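# Pin the fork link to the eye plate

## Task

Join the fork link and the eye plate by passing the 12 mm pin through both cheeks of the fork and through the eye, with the pin's head seated against the fork on the side facing the parts box. It fails if the pin is forced into the metal of either fork cheek or the eye plate. At the end the gripper may hold nothing loose except the fork link or the fitted pin. The joint only counts if it stays assembled without the robot holding it in place.

## Robot and tools

Robot: one arm with six revolute joints and a parallel gripper. Joint order everywhere (rows, result lists) is waist, shoulder, elbow, wrist pitch, wrist yaw, wrist roll; use that order only. Stated joint ranges in rad: waist -3.054 to 3.054, shoulder 0.000 to 3.142, elbow 0.000 to 2.356, wrist pitch -1.571 to 1.571, wrist yaw -1.571 to 1.571, wrist roll -3.142 to 3.142. The true end of each can differ by up to 0.010 rad either way.

Frames: the scene frame sits on the table surface directly under the arm base; +z is up, and +y lies to the left when facing along +x. The base may be slightly tilted against the table. In the gripper's own frame the fingers extend along +x and close along y. end_effector_position is the point midway between the finger pads, roughly 3 to 4 cm short of the fingertips; its reported value gets less accurate at long reach.

execute_actions(actions): actions is a list of actions run one after another; an empty list only fetches state and images. Each action is a list of at most 15 rows, and each row is applied for one control step of 1/30 s. If fewer than 15 rows are given, the final row is repeated to fill the 0.5 s action. A row is 7 numbers, each in [-1, 1]: six joint offsets in the joint order above, then the gripper opening. The joint offsets are relative to the joint angles at the start of that action (not the previous row); for the first action of a call that means the angles in the latest result for the scene. Scale: 1.0 equals 0.9615 rad for waist, shoulder and elbow, 1.713 rad for wrist pitch, 1.767 rad for wrist yaw, 1.728 rad for wrist roll. The opening is absolute, not an offset: +1 is fully open, empty fingers touch near -0.80, and values down to -1 close no further. Closing from fully open takes at least about 0.5 s. An action asking any joint to go more than 0.010 rad outward beyond its range end is rejected; if the first action fails this, or any action is malformed, the entire call is rejected and nothing moves. A joint asked past its real end is clipped there, and the result then reports "joint sent to its limit" (absence of this line is no proof of free room).

move(target, speed, blocking): target is a single 7-number row in the same scaled units, with offsets measured from the Joint positions of the latest result showing them, and the opening absolute (sent at the start). All joints travel so they finish together, so the hand follows a curve. speed (0.01 to 2 rad/s, default 0.5) caps the fastest-moving joint; travel lasts 0.5 to 10 s and stops short if it would exceed 10 s. It does not avoid obstacles; faster moves and targets set further beyond a contact hit and press harder. The "move:" line gives the outcome (done, off_target, moving, held, fault), limits=held or limits=none, and the joint furthest from target. With blocking=false you get a result after 0.5 s; until a result shows the move has ended, other rows and moves are refused, so use wait or stop.

wait(seconds): 0 to 10 s, holds the last command; returns early if a running move finishes. stop(): brakes a running move (needs braking room); fingers continue. zoom_image(camera, region): camera is cam_high, cam_low or cam_wrist (each 504x504); region is [x0, y0, x1, y1] pixels from the top-left, no larger than 504 by 504. finished_scene(scene): ends the current scene, given by its number, irreversibly; the result reports success and gives the next task.

Results: gripper position (m) and orientation quaternion wxyz, linear and angular velocities, Joint positions and Joint velocities (rad, rad/s) plus finger-pad gap in m (0.088 open), Joint targets (angles currently being driven toward, which can drift without new commands), grip_measured on the command scale, and grip_effort_n (motor effort in N; negative means closing; saturates near 83 N; not a pad force, and it keeps a residual when idle). "joint command not followed" means the clearance check altered targets.

Motion behaviour: each step the target may lead the measured angle by only 0.211 rad (waist, shoulder, elbow), 0.213 (wrist pitch), 0.267 (wrist yaw), 0.228 (wrist roll), and targets placing the hand over 70 mm from its measured spot are pulled back. Big moves therefore span several actions, and an unfinished move must be recommanded. Friction may leave joints short, especially at full reach; check positions after each move.

Gripping: to hold a part, command about 0.07 below grip_measured (less for a gentler hold). Readings may carry a constant error near 1 mm and read up to about 3 mm (0.061) narrower when squeezing hard. Parts thinner than about 3 mm get proportionally less force. Pad force tops out around 34 to 49 N.

Hazards: contact torque reaching a load limit (waist 17.8, shoulder 22, elbow 22, wrist pitch 5.8, wrist yaw 5.78, wrist roll 5.42 N m, held weight included) freezes the arm for 10 s and drops the rest of the call. Sustained load heats motors: MOTOR HOT appears from 50 °C; at 95 °C an OVER-TEMPERATURE FAULT holds the arm, and without cooling it can lose power and go limp. Loose items may get nudged occasionally. Never knock anything off the table, drop or slam parts, push hard, drive the pin into fork or plate metal, or end holding an unrelated loose object; release before finishing so the assembly stands on its own.

Each tool is called after ">>>" by a JSON object that holds its "op" and its "data", one argument or row to a line.

## Session

>>> {"op": "execute_actions", "data": {
  "actions": []
}}

Scene clock: 0.00 s.
end_effector_position=(+0.5904, +0.0096, +0.3739) grip_measured=-0.449 grip_effort_n=n/a end_effector_quat_wxyz=(+0.877, -0.298, +0.376, +0.005) end_effector_velocity=(-0.002, +0.002, -0.001) end_effector_angular_velocity=(+0.012, +0.013, +0.010)
Joint names: [waist, shoulder, elbow, wrist pitch, wrist yaw, wrist roll]
Joint positions: [-0.79   1.574  1.88  -0.427 -1.007 -0.068  0.017]
Joint velocities: [-0.002 -0.002 -0.002 -0.007 -0.022 -0.007 -0.   ]
Motor temperatures (°C, as the motors report them): [26 25 25 26 23 27]
Heat: hottest wrist roll 27 °C (+0.0 °C/min).
Joint targets: [-0.790 1.574 1.880 -0.427 -1.007 -0.068]

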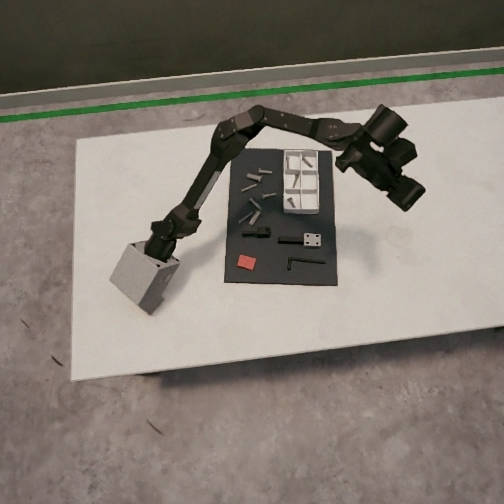

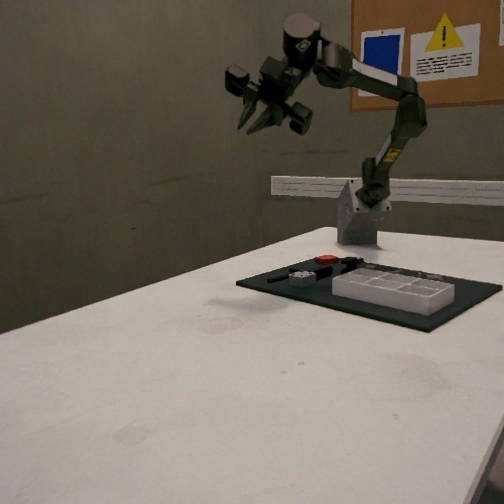

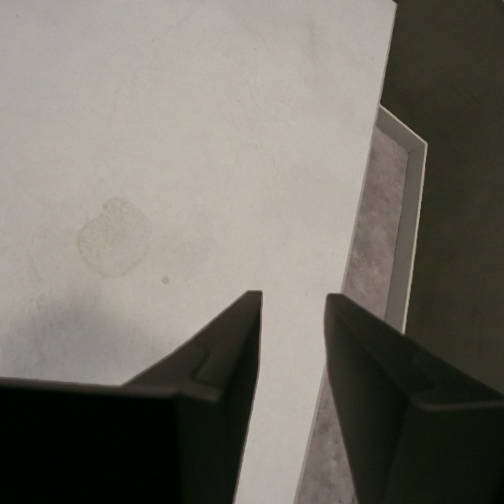

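>>> {"op": "zoom_image", "data": {
  "camera": "cam_high",
  "region": [215,140,355,295]
}}

>>> {"op": "zoom_image", "data": {
  "camera": "cam_low",
  "region": [230,230,504,340]
}}

Region (215, 140, 355, 295) of cam_high's 504x504 image, scaled by 3.252, with more detail than that image has; it fills the left 455 columns of this view, and the rest is white.

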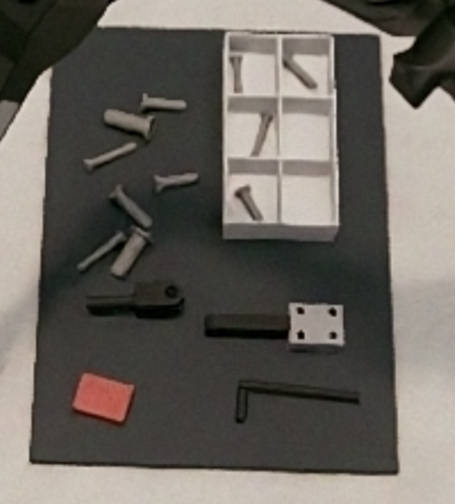

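Region (230, 230, 504, 340) of cam_low's 504x504 image, scaled by 1.839, with more detail than that image has; it fills the top 202 rows of this view, and the rest is white.

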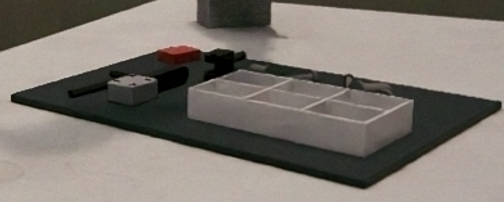

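>>> {"op": "move", "data": {
  "target": [0,-0.405,-0.884,-0.63,0.028,0,1],
  "speed": 0.8
}}

Scene clock: 31.57 s.
end_effector_position=(+0.2922, +0.0332, +0.2017) grip_measured=+1.000 grip_effort_n=17.9 end_effector_quat_wxyz=(+0.659, +0.296, +0.613, -0.320) end_effector_velocity=(-0.003, +0.002, -0.000) end_effector_angular_velocity=(+0.005, +0.011, -0.013)
Joint names: [waist, shoulder, elbow, wrist pitch, wrist yaw, wrist roll]
Joint positions: [-0.79   1.189  1.038 -1.505 -0.963 -0.068  0.088]
Joint velocities: [-0.002 -0.002 -0.002 -0.022  0.007 -0.007  0.   ]
Motor temperatures (°C, as the motors report them): [31 25 26 27 24 27]
Heat: hottest waist 31 °C (+7.6 °C/min).
Joint targets: [-0.790 1.185 1.030 -1.507 -0.958 -0.068]
move: done; limits=none; farthest joint: the elbow, 0.008 radians from its target (0.850 radians at the start)

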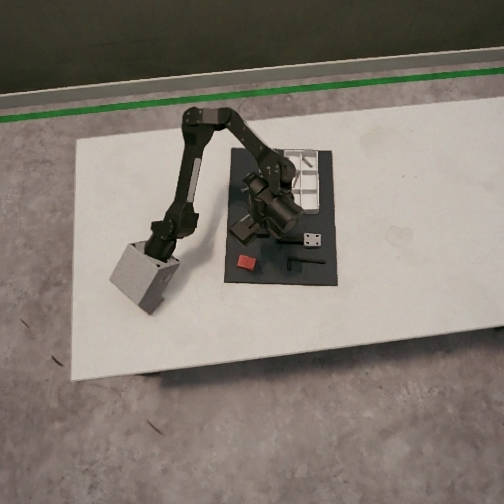

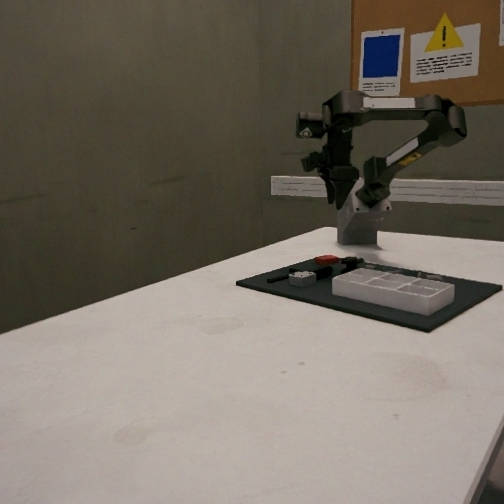

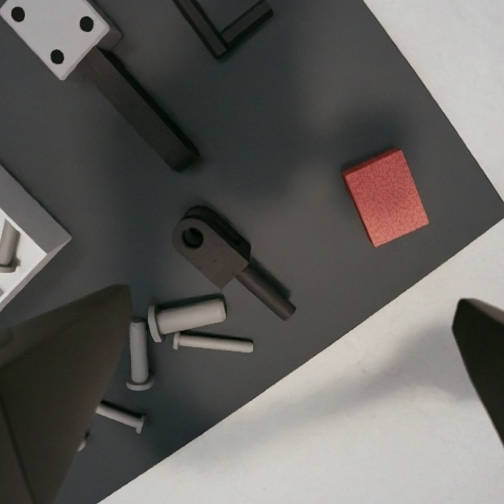

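>>> {"op": "move", "data": {
  "target": [0.597,-0.349,-0.315,0.3485,0.063,0.0625,1],
  "speed": 0.8
}}

Scene clock: 52.27 s.
end_effector_position=(+0.2720, +0.0898, +0.1206) grip_measured=+1.000 grip_effort_n=17.4 end_effector_quat_wxyz=(+0.704, +0.064, +0.704, -0.061) end_effector_velocity=(-0.002, +0.001, +0.000) end_effector_angular_velocity=(+0.006, +0.002, +0.000)
Joint names: [waist, shoulder, elbow, wrist pitch, wrist yaw, wrist roll]
Joint positions: [-0.219  0.86   0.742 -0.91  -0.857  0.037  0.088]
Joint velocities: [-0.002 -0.002 -0.002 -0.007 -0.007 -0.007  0.   ]
Motor temperatures (°C, as the motors report them): [30 25 26 27 24 27]
Heat: hottest waist 30 °C (+3.4 °C/min).
Joint targets: [-0.216 0.853 0.735 -0.908 -0.852 0.040]
move: done; limits=none; farthest joint: the shoulder, 0.007 radians from its target (0.335 radians at the start)

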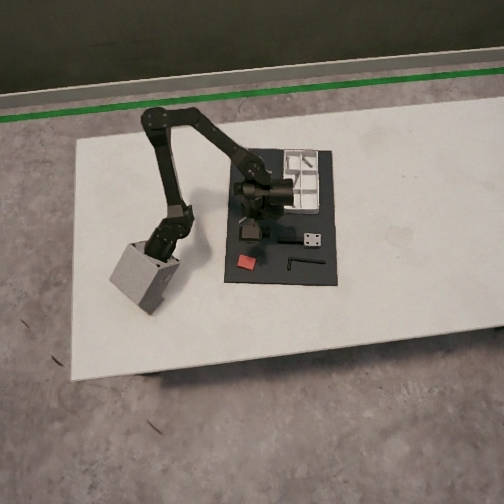

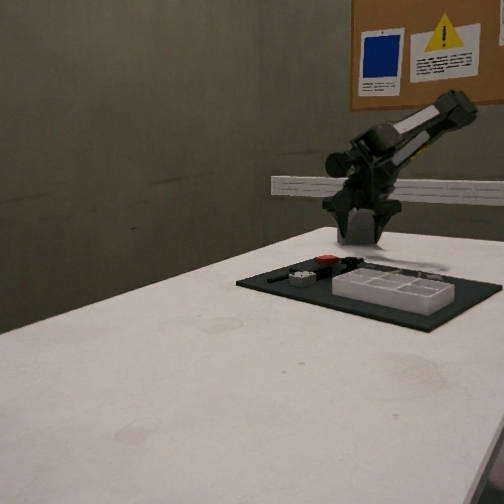

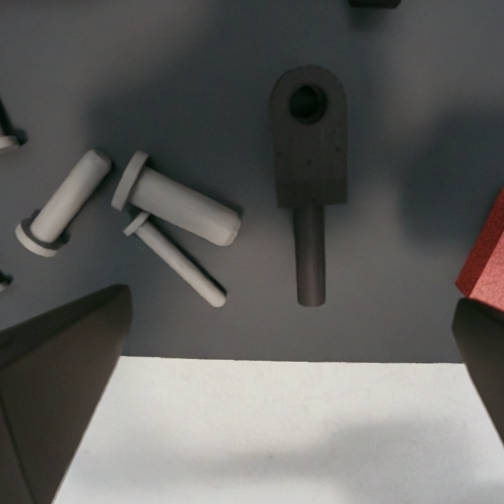

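>>> {"op": "move", "data": {
  "target": [-0.1186,0.32,-0.2247,0.154,-0.2224,-0.162,-0.05],
  "speed": 0.6
}}

Scene clock: 69.27 s.
end_effector_position=(+0.2509, +0.0586, +0.0806) grip_measured=-0.046 grip_effort_n=-20.2 end_effector_quat_wxyz=(+0.704, +0.180, +0.684, +0.062) end_effector_velocity=(+0.000, +0.003, +0.001) end_effector_angular_velocity=(+0.020, -0.008, -0.002)
Joint names: [waist, shoulder, elbow, wrist pitch, wrist yaw, wrist roll]
Joint positions: [-0.33   1.162  0.532 -0.647 -1.244 -0.24   0.037]
Joint velocities: [-0.002 -0.002 -0.002 -0.007 -0.022 -0.007  0.   ]
Motor temperatures (°C, as the motors report them): [29 26 26 27 24 27]
Heat: hottest waist 29 °C (+1.0 °C/min).
Joint targets: [-0.334 1.168 0.526 -0.646 -1.250 -0.243]
move: done; limits=none; farthest joint: the elbow, 0.007 radians from its target (0.216 radians at the start)

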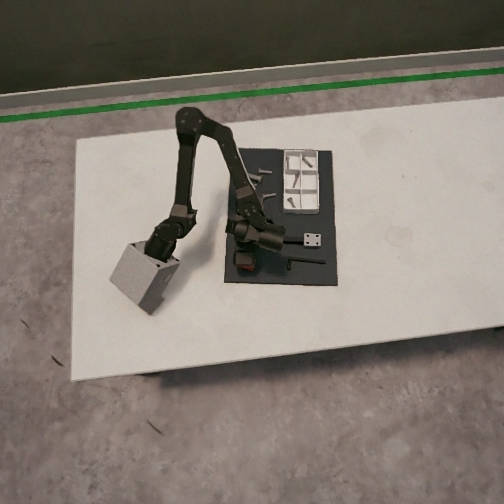

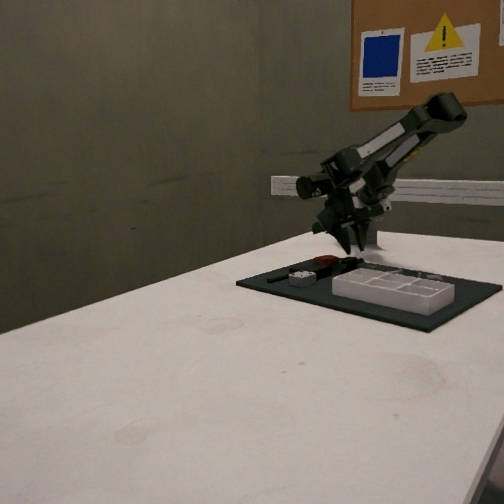

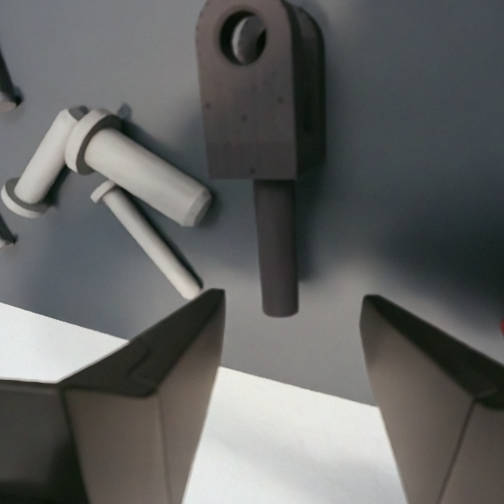

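>>> {"op": "move", "data": {
  "target": [0.113,-0.043,-0.097,0.1886,0.025,0.173,-0.2]
}}

>>> {"op": "move", "data": {
  "target": [0.092,0.005,-0.056,0.134,0.031,0.108,-0.25],
  "speed": 0.3
}}

Scene clock: 75.53 s.
end_effector_position=(+0.2507, +0.0641, +0.0615) grip_measured=-0.196 grip_effort_n=-20.7 end_effector_quat_wxyz=(+0.704, +0.186, +0.683, +0.060) end_effector_velocity=(+0.001, +0.005, +0.002) end_effector_angular_velocity=(+0.034, -0.013, +0.012)
Joint names: [waist, shoulder, elbow, wrist pitch, wrist yaw, wrist roll]
Joint positions: [-0.224  1.127  0.445 -0.326 -1.205  0.056  0.029]
Joint velocities: [-0.002 -0.002 -0.002  0.007 -0.037 -0.007  0.   ]
Motor temperatures (°C, as the motors report them): [29 26 26 27 24 27]
Heat: hottest waist 29 °C (+0.0 °C/min).
Joint targets: [-0.221 1.120 0.439 -0.324 -1.200 0.059]
move: done; limits=none; farthest joint: the shoulder, 0.006 radians from its target (0.041 radians at the start)

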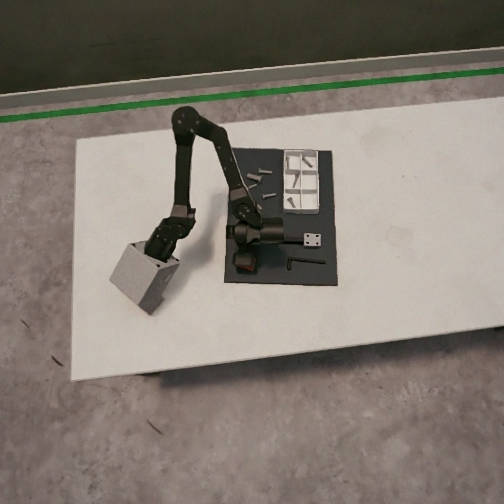

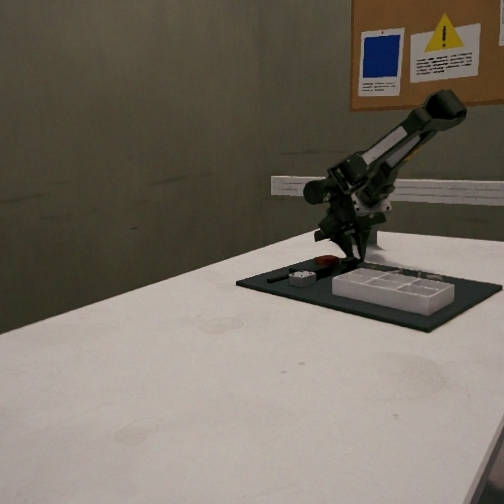

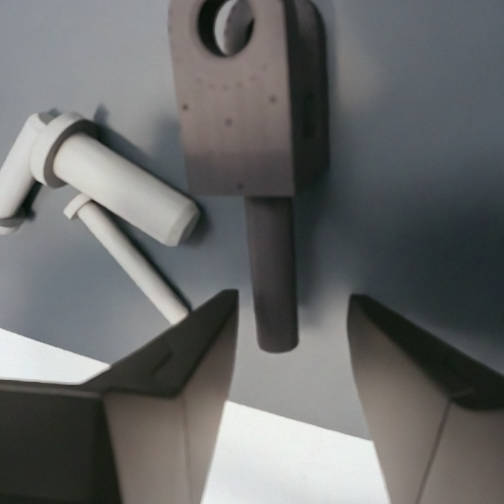

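Scene clock: 76.83 s.
end_effector_position=(+0.2538, +0.0686, +0.0484) grip_measured=-0.247 grip_effort_n=-18.8 end_effector_quat_wxyz=(+0.707, +0.187, +0.679, +0.059) end_effector_velocity=(-0.005, +0.003, +0.001) end_effector_angular_velocity=(+0.021, +0.022, -0.019)
Joint names: [waist, shoulder, elbow, wrist pitch, wrist yaw, wrist roll]
Joint positions: [-0.15   1.127  0.396 -0.102 -1.16   0.241  0.027]
Joint velocities: [-0.002 -0.002 -0.002 -0.037 -0.022 -0.007 -0.   ]
Motor temperatures (°C, as the motors report them): [29 26 26 27 24 27]
Heat: hottest waist 29 °C (+0.0 °C/min).
Joint targets: [-0.136 1.132 0.391 -0.097 -1.150 0.243]
move: off_target; limits=none; farthest joint: the waist, 0.014 radians from its target (0.089 radians at the start)

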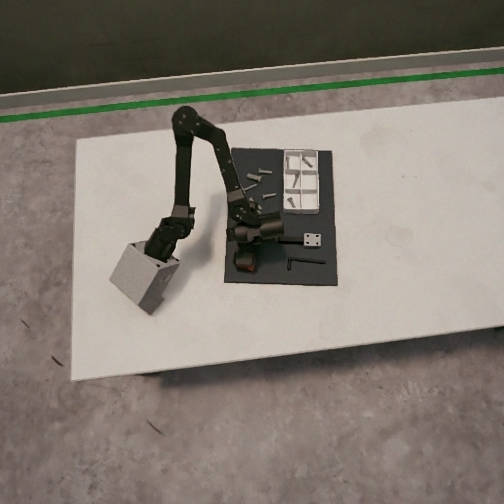

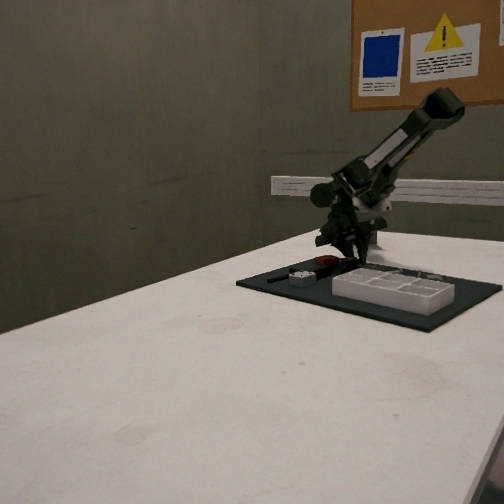

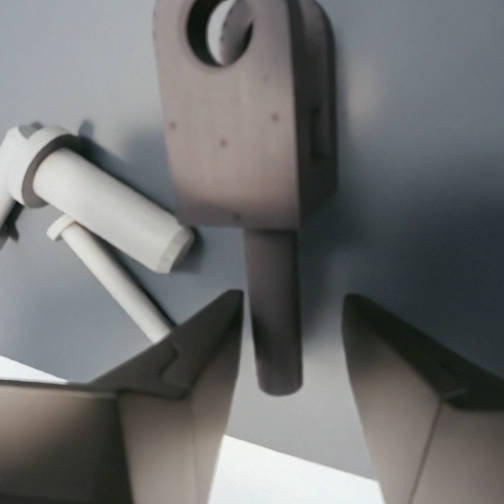

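>>> {"op": "move", "data": {
  "target": [0,0,0,0,0,0,-0.66]
}}

Scene clock: 80.07 s.
end_effector_position=(+0.2551, +0.0697, +0.0489) grip_measured=-0.588 grip_effort_n=-83.5 end_effector_quat_wxyz=(+0.708, +0.186, +0.678, +0.063) end_effector_velocity=(-0.001, +0.003, +0.002) end_effector_angular_velocity=(+0.020, -0.008, +0.013)
Joint names: [waist, shoulder, elbow, wrist pitch, wrist yaw, wrist roll]
Joint positions: [-0.149  1.126  0.398 -0.098 -1.164  0.241  0.01 ]
Joint velocities: [-0.002 -0.007 -0.007  0.007 -0.022 -0.007 -0.   ]
Motor temperatures (°C, as the motors report them): [29 26 26 27 24 27]
Heat: hottest waist 29 °C (+0.0 °C/min).
Joint targets: [-0.150 1.127 0.396 -0.102 -1.160 0.241]
move: done; limits=none; farthest joint: the wrist pitch, 0.004 radians from its target (0.000 radians at the start)

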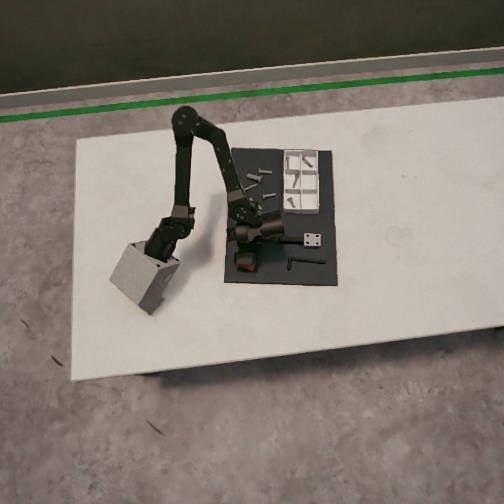

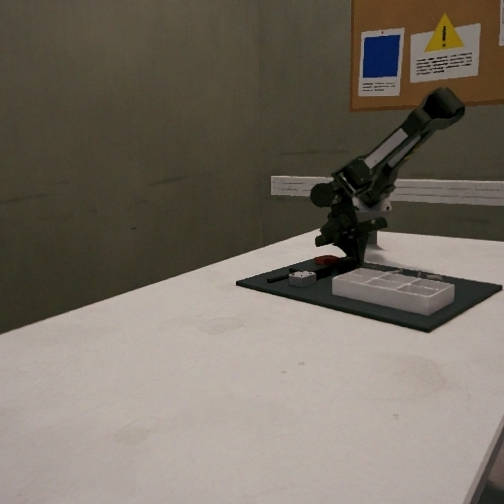

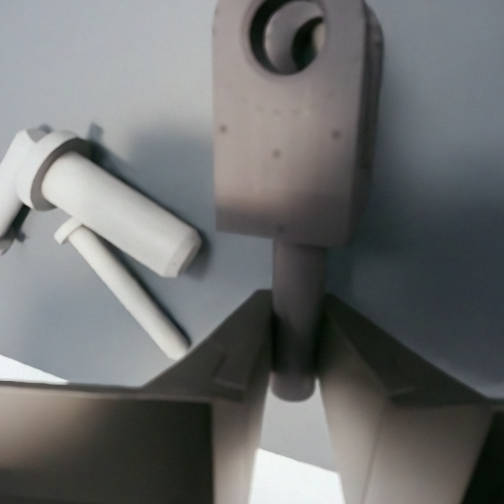

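>>> {"op": "move", "data": {
  "target": [-0.078,0,0.049,-0.133,-0.023,-0.107,-0.66],
  "speed": 0.4
}}

>>> {"op": "move", "data": {
  "target": [0,-0.277,0.31,-0.341,0.197,0,-0.66]
}}

Scene clock: 89.10 s.
end_effector_position=(+0.2470, +0.0639, +0.0596) grip_measured=-0.588 grip_effort_n=-83.5 end_effector_quat_wxyz=(+0.700, +0.186, +0.687, +0.056) end_effector_velocity=(-0.001, +0.001, +0.001) end_effector_angular_velocity=(+0.006, +0.000, +0.000)
Joint names: [waist, shoulder, elbow, wrist pitch, wrist yaw, wrist roll]
Joint positions: [-0.217  1.126  0.436 -0.325 -1.196  0.06   0.01 ]
Joint velocities: [-0.002 -0.002 -0.002 -0.007 -0.007 -0.007 -0.   ]
Motor temperatures (°C, as the motors report them): [29 26 26 27 24 27]
Heat: hottest waist 29 °C (-2.0 °C/min).
Joint targets: [-0.224 1.126 0.445 -0.326 -1.205 0.056]
move: done; limits=none; farthest joint: the elbow, 0.009 radians from its target (0.047 radians at the start)

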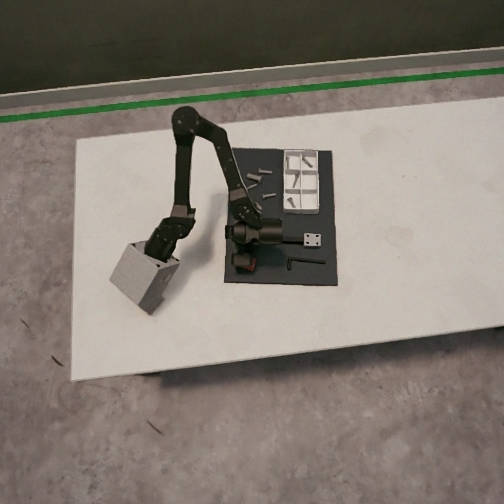

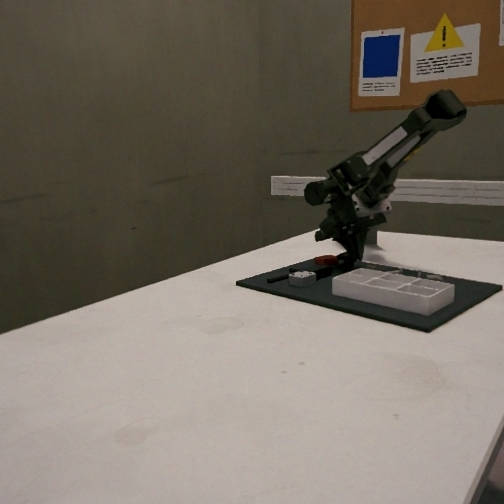

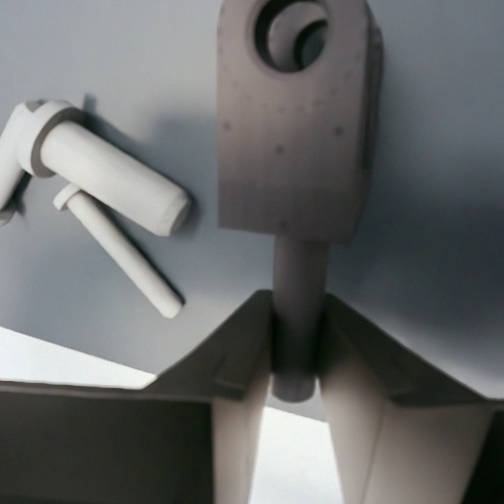

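Scene clock: 90.90 s.
end_effector_position=(+0.2660, +0.0859, +0.1163) grip_measured=-0.588 grip_effort_n=-83.5 end_effector_quat_wxyz=(+0.696, +0.078, +0.710, -0.076) end_effector_velocity=(-0.001, +0.001, +0.000) end_effector_angular_velocity=(+0.007, +0.002, +0.000)
Joint names: [waist, shoulder, elbow, wrist pitch, wrist yaw, wrist roll]
Joint positions: [-0.217  0.869  0.722 -0.908 -0.854  0.06   0.01 ]
Joint velocities: [-0.002 -0.002 -0.002 -0.007 -0.007 -0.007 -0.   ]
Motor temperatures (°C, as the motors report them): [29 26 26 27 24 27]
Heat: hottest waist 29 °C (-2.0 °C/min).
Joint targets: [-0.217 0.860 0.734 -0.909 -0.848 0.060]
move: off_target; limits=none; farthest joint: the elbow, 0.012 radians from its target (0.298 radians at the start)

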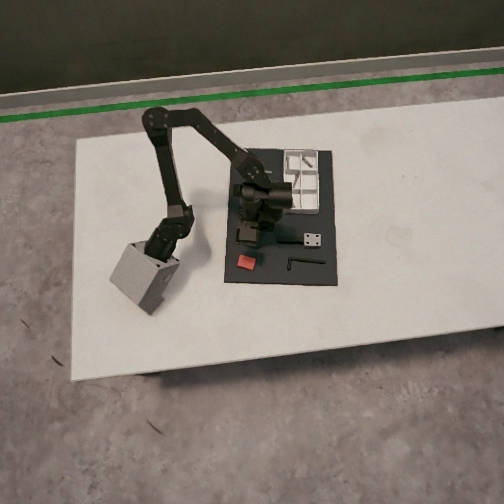

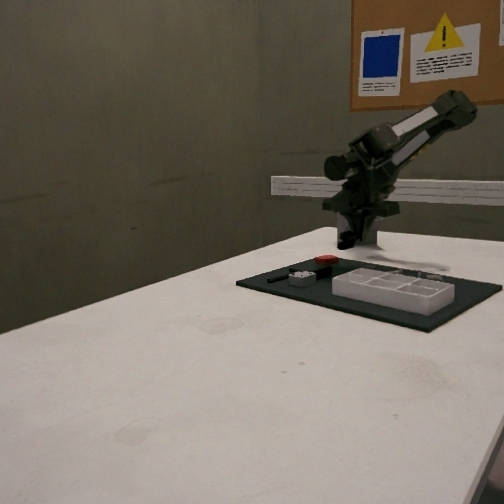

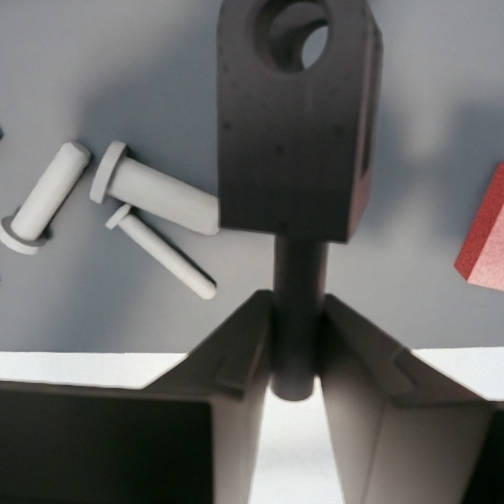

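>>> {"op": "move", "data": {
  "target": [0.867,0.245,0.205,-0.068,0.703,0.4265,-0.66],
  "speed": 0.6
}}

Scene clock: 95.77 s.
end_effector_position=(+0.2600, +0.0775, +0.0863) grip_measured=-0.588 grip_effort_n=-83.5 end_effector_quat_wxyz=(+0.617, -0.234, +0.666, -0.349) end_effector_velocity=(+0.002, -0.001, +0.000) end_effector_angular_velocity=(-0.002, -0.004, +0.009)
Joint names: [waist, shoulder, elbow, wrist pitch, wrist yaw, wrist roll]
Joint positions: [ 0.617  1.097  0.912 -1.02   0.377  0.792  0.01 ]
Joint velocities: [-0.002 -0.002 -0.002  0.007  0.007 -0.007 -0.   ]
Motor temperatures (°C, as the motors report them): [29 26 26 27 24 27]
Heat: hottest waist 29 °C (-1.0 °C/min).
Joint targets: [0.617 1.105 0.920 -1.024 0.389 0.796]
move: off_target; limits=none; farthest joint: the wrist yaw, 0.012 radians from its target (1.242 radians at the start)

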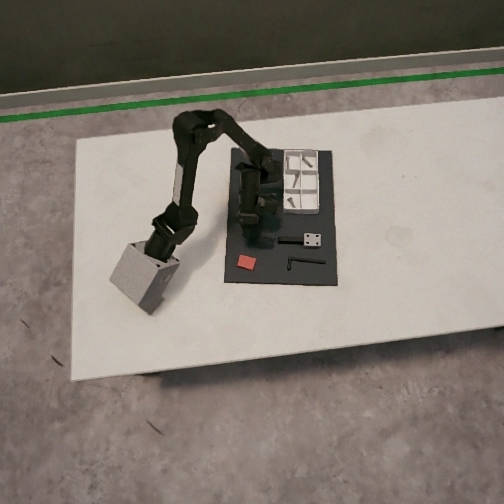

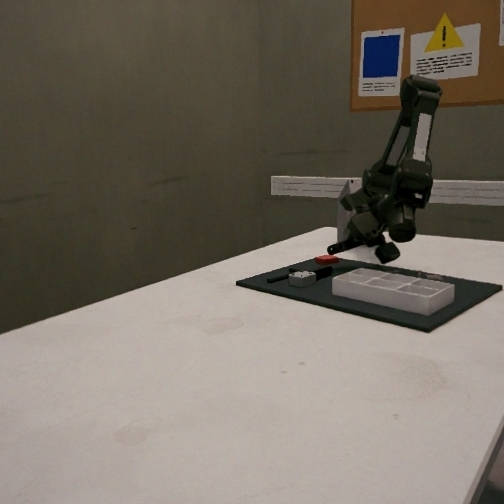

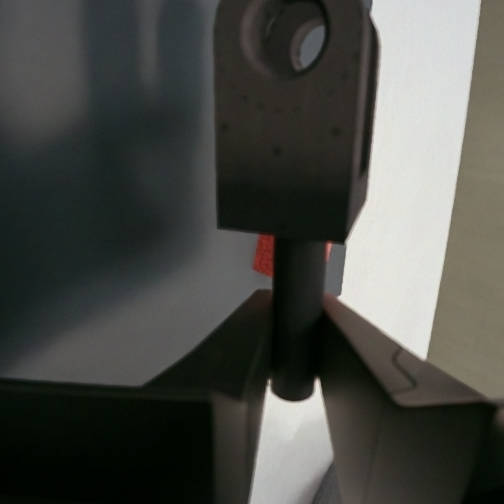

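>>> {"op": "move", "data": {
  "target": [-0.0146,0.031,-0.101,0.126,-0.055,-0.025,-0.66],
  "speed": 0.2
}}

>>> {"op": "zoom_image", "data": {
  "camera": "cam_low",
  "region": [270,200,450,300]
}}

Scene clock: 105.50 s.
end_effector_position=(+0.2583, +0.0806, +0.0506) grip_measured=-0.588 grip_effort_n=-83.5 end_effector_quat_wxyz=(+0.643, -0.188, +0.678, -0.303) end_effector_velocity=(+0.001, -0.000, -0.000) end_effector_angular_velocity=(+0.006, -0.003, +0.000)
Joint names: [waist, shoulder, elbow, wrist pitch, wrist yaw, wrist roll]
Joint positions: [ 0.61   1.116  0.824 -0.801  0.277  0.75   0.01 ]
Joint velocities: [-0.007 -0.002 -0.002  0.007 -0.007 -0.007 -0.   ]
Motor temperatures (°C, as the motors report them): [28 27 26 27 24 27]
Heat: hottest waist 28 °C (-2.0 °C/min).
Joint targets: [0.603 1.127 0.815 -0.804 0.279 0.749]
move: off_target; limits=none; farthest joint: the shoulder, 0.011 radians from its target (0.030 radians at the start)

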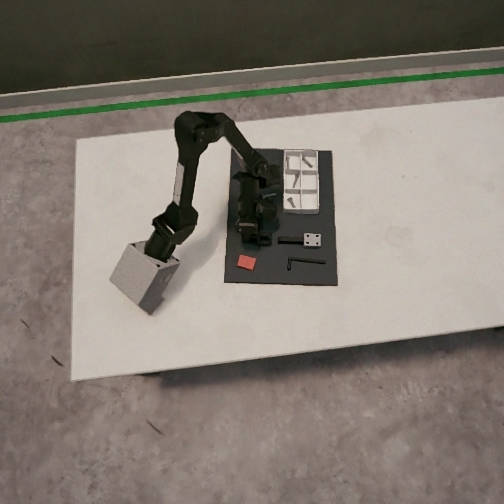

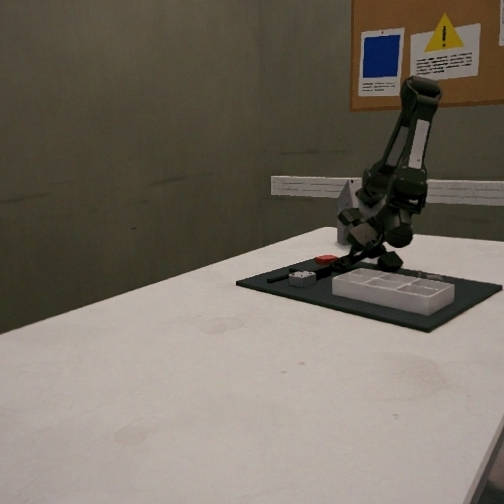

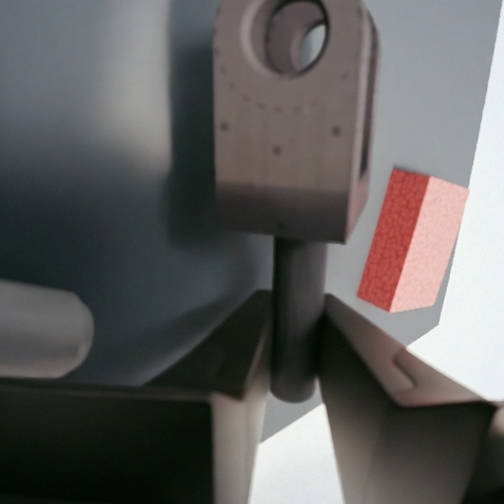

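Region (270, 200, 450, 300) of cam_low's 504x504 image, scaled by 2.800, with more detail than that image has.

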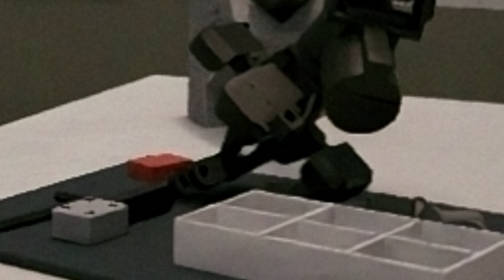

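>>> {"op": "execute_actions", "data": {
  "actions": [
    [[0,0,0,0,0,0,-0.56]],
    [[0,0,0,0,0,0,-0.54],[0,0,0,0,0,0,-0.53],[0,0,0,0,0,0,-0.52],[0,0,0,0,0,0,-0.51],[0,0,0,0,0,0,-0.50],[0,0,0,0,0,0,-0.49],[0,0,0,0,0,0,-0.48],[0,0,0,0,0,0,-0.47],[0,0,0,0,0,0,-0.46],[0,0,0,0,0,0,-0.45],[0,0,0,0,0,0,-0.44],[0,0,0,0,0,0,-0.43],[0,0,0,0,0,0,-0.42],[0,0,0,0,0,0,-0.41],[0,0,0,0,0,0,-0.40]],
    [[0,0,0,0,0,0,-0.38],[0,0,0,0,0,0,-0.36],[0,0,0,0,0,0,-0.34],[0,0,0,0,0,0,-0.32],[0,0,0,0,0,0,-0.3]]
  ]
}}

Scene clock: 110.70 s.
end_effector_position=(+0.2588, +0.0813, +0.0500) grip_measured=-0.306 grip_effort_n=18.4 end_effector_quat_wxyz=(+0.644, -0.187, +0.678, -0.302) end_effector_velocity=(-0.003, +0.000, +0.000) end_effector_angular_velocity=(+0.004, +0.015, +0.002)
Joint names: [waist, shoulder, elbow, wrist pitch, wrist yaw, wrist roll]
Joint positions: [ 0.611  1.116  0.824 -0.798  0.275  0.75   0.024]
Joint velocities: [ 0.002 -0.002 -0.002 -0.007 -0.007 -0.007  0.001]
Motor temperatures (°C, as the motors report them): [28 28 26 27 24 27]
Heat: hottest waist 28 °C (-2.0 °C/min).
Joint targets: [0.611 1.116 0.824 -0.798 0.275 0.750]

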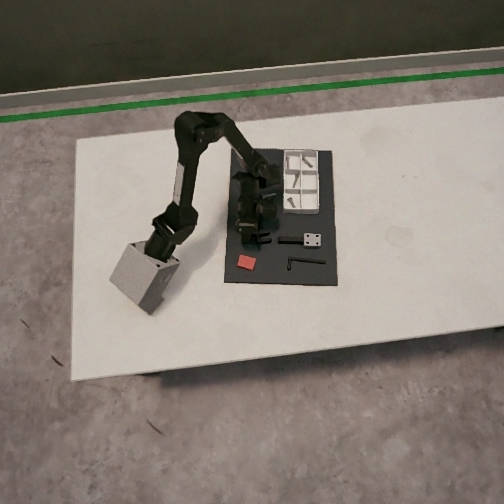

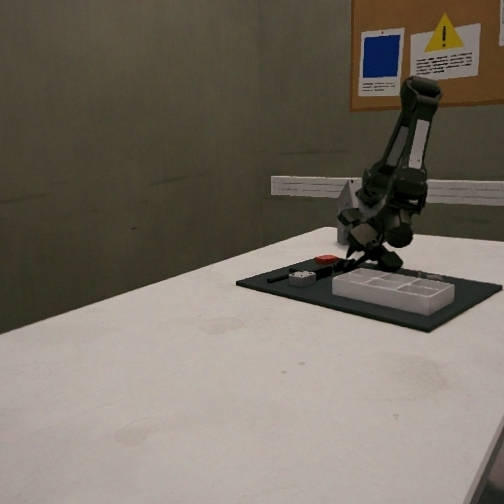

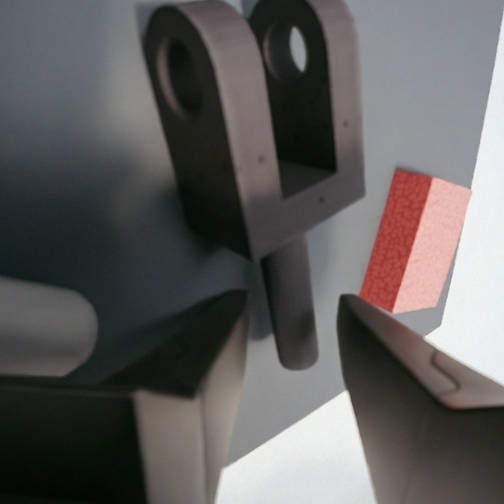

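>>> {"op": "move", "data": {
  "target": [0,-0.03,0.14,-0.095,0,0,-0.3]
}}

>>> {"op": "move", "data": {
  "target": [-0.145,0.12,0.295,-0.092,-0.03,-0.07,0.6]
}}

Scene clock: 116.27 s.
end_effector_position=(+0.2739, +0.0990, +0.0750) grip_measured=-0.304 grip_effort_n=18.4 end_effector_quat_wxyz=(+0.639, -0.190, +0.681, -0.305) end_effector_velocity=(+0.002, +0.001, -0.003) end_effector_angular_velocity=(+0.014, -0.008, +0.005)
Joint names: [waist, shoulder, elbow, wrist pitch, wrist yaw, wrist roll]
Joint positions: [ 0.611  1.097  0.952 -0.958  0.275  0.75   0.024]
Joint velocities: [-0.002  0.002 -0.002  0.022 -0.007 -0.007 -0.   ]
Motor temperatures (°C, as the motors report them): [28 28 26 27 24 27]
Heat: hottest waist 28 °C (-2.0 °C/min).
Joint targets: [0.611 1.087 0.959 -0.960 0.275 0.750]
move: done; limits=none; farthest joint: the shoulder, 0.010 radians from its target (0.028 radians at the start)

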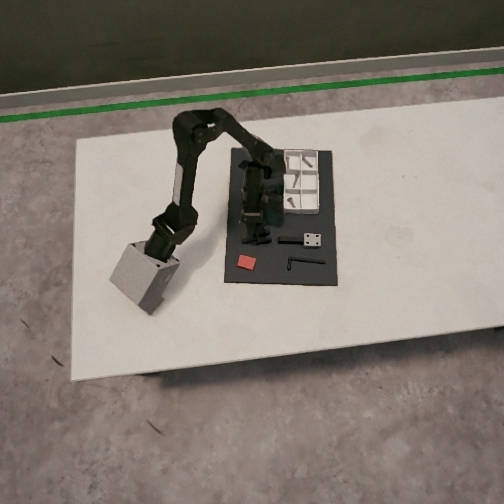

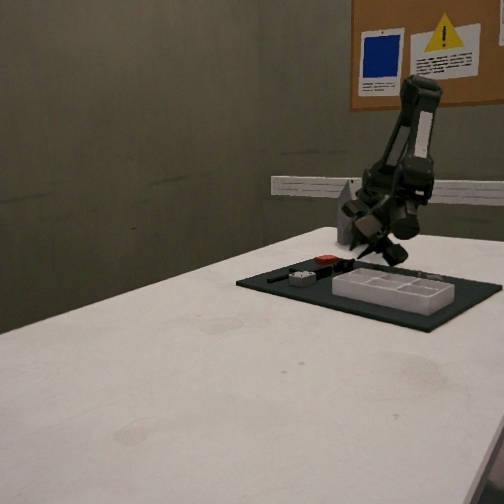

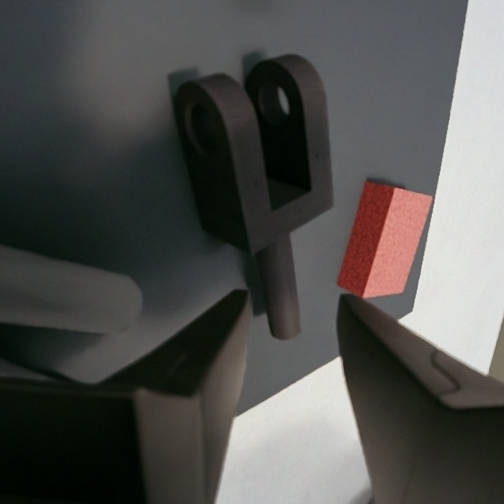

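Scene clock: 117.43 s.
end_effector_position=(+0.3298, +0.1079, +0.1019) grip_measured=+0.596 grip_effort_n=18.4 end_effector_quat_wxyz=(+0.635, -0.195, +0.679, -0.312) end_effector_velocity=(-0.000, -0.000, +0.002) end_effector_angular_velocity=(+0.002, +0.005, -0.002)
Joint names: [waist, shoulder, elbow, wrist pitch, wrist yaw, wrist roll]
Joint positions: [ 0.475  1.2    1.227 -1.114  0.227  0.632  0.068]
Joint velocities: [-0.007 -0.002  0.002 -0.007 -0.007 -0.007 -0.   ]
Motor temperatures (°C, as the motors report them): [28 28 26 27 24 27]
Heat: hottest waist 28 °C (-2.0 °C/min).
Joint targets: [0.471 1.212 1.235 -1.116 0.222 0.629]
move: off_target; limits=none; farthest joint: the shoulder, 0.012 radians from its target (0.116 radians at the start)

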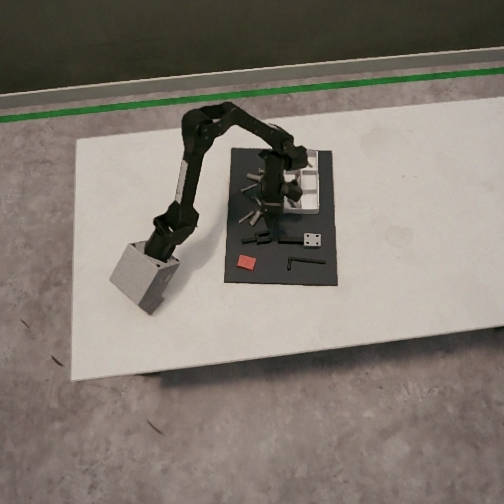

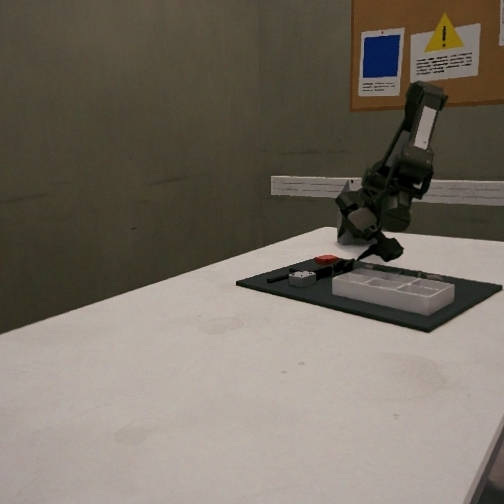

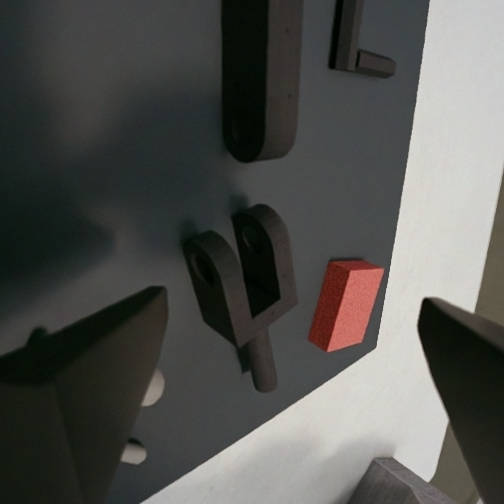

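>>> {"op": "move", "data": {
  "target": [-0.67,-0.226,-0.565,0.255,-0.599,-0.308,0.4],
  "speed": 0.7
}}

Scene clock: 126.53 s.
end_effector_position=(+0.2838, +0.0662, +0.0903) grip_measured=+0.404 grip_effort_n=-20.2 end_effector_quat_wxyz=(+0.704, +0.063, +0.704, -0.061) end_effector_velocity=(-0.000, -0.001, +0.000) end_effector_angular_velocity=(+0.003, -0.006, +0.020)
Joint names: [waist, shoulder, elbow, wrist pitch, wrist yaw, wrist roll]
Joint positions: [-0.166  0.99   0.691 -0.679 -0.826  0.102  0.059]
Joint velocities: [-0.007 -0.002 -0.007  0.007 -0.007 -0.022 -0.   ]
Motor temperatures (°C, as the motors report them): [28 29 27 27 24 27]
Heat: hottest shoulder 29 °C (+0.0 °C/min).
Joint targets: [-0.170 0.983 0.684 -0.677 -0.831 0.100]
move: done; limits=none; farthest joint: the shoulder, 0.008 radians from its target (0.217 radians at the start)

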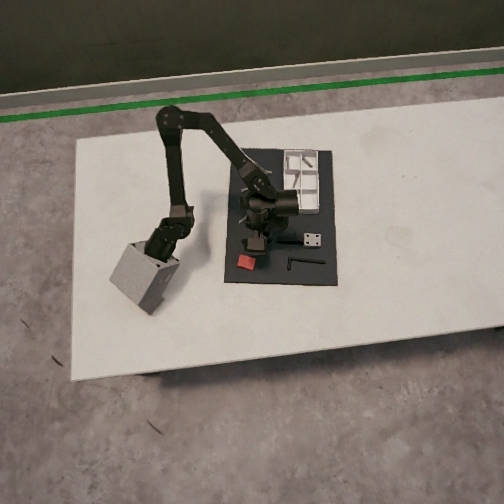

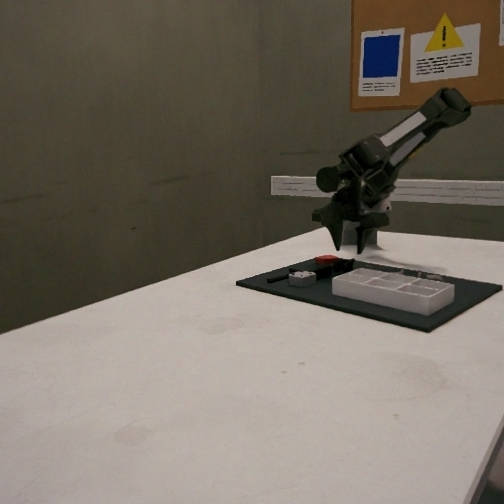

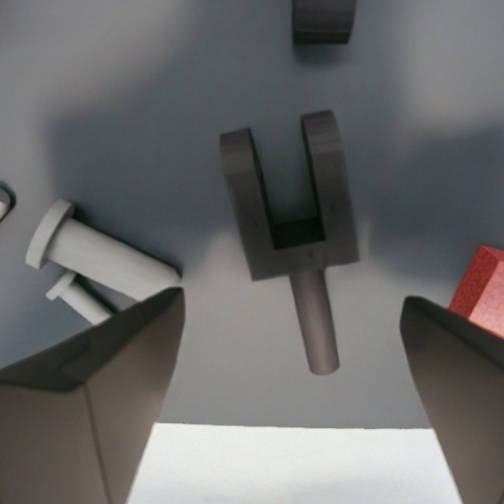

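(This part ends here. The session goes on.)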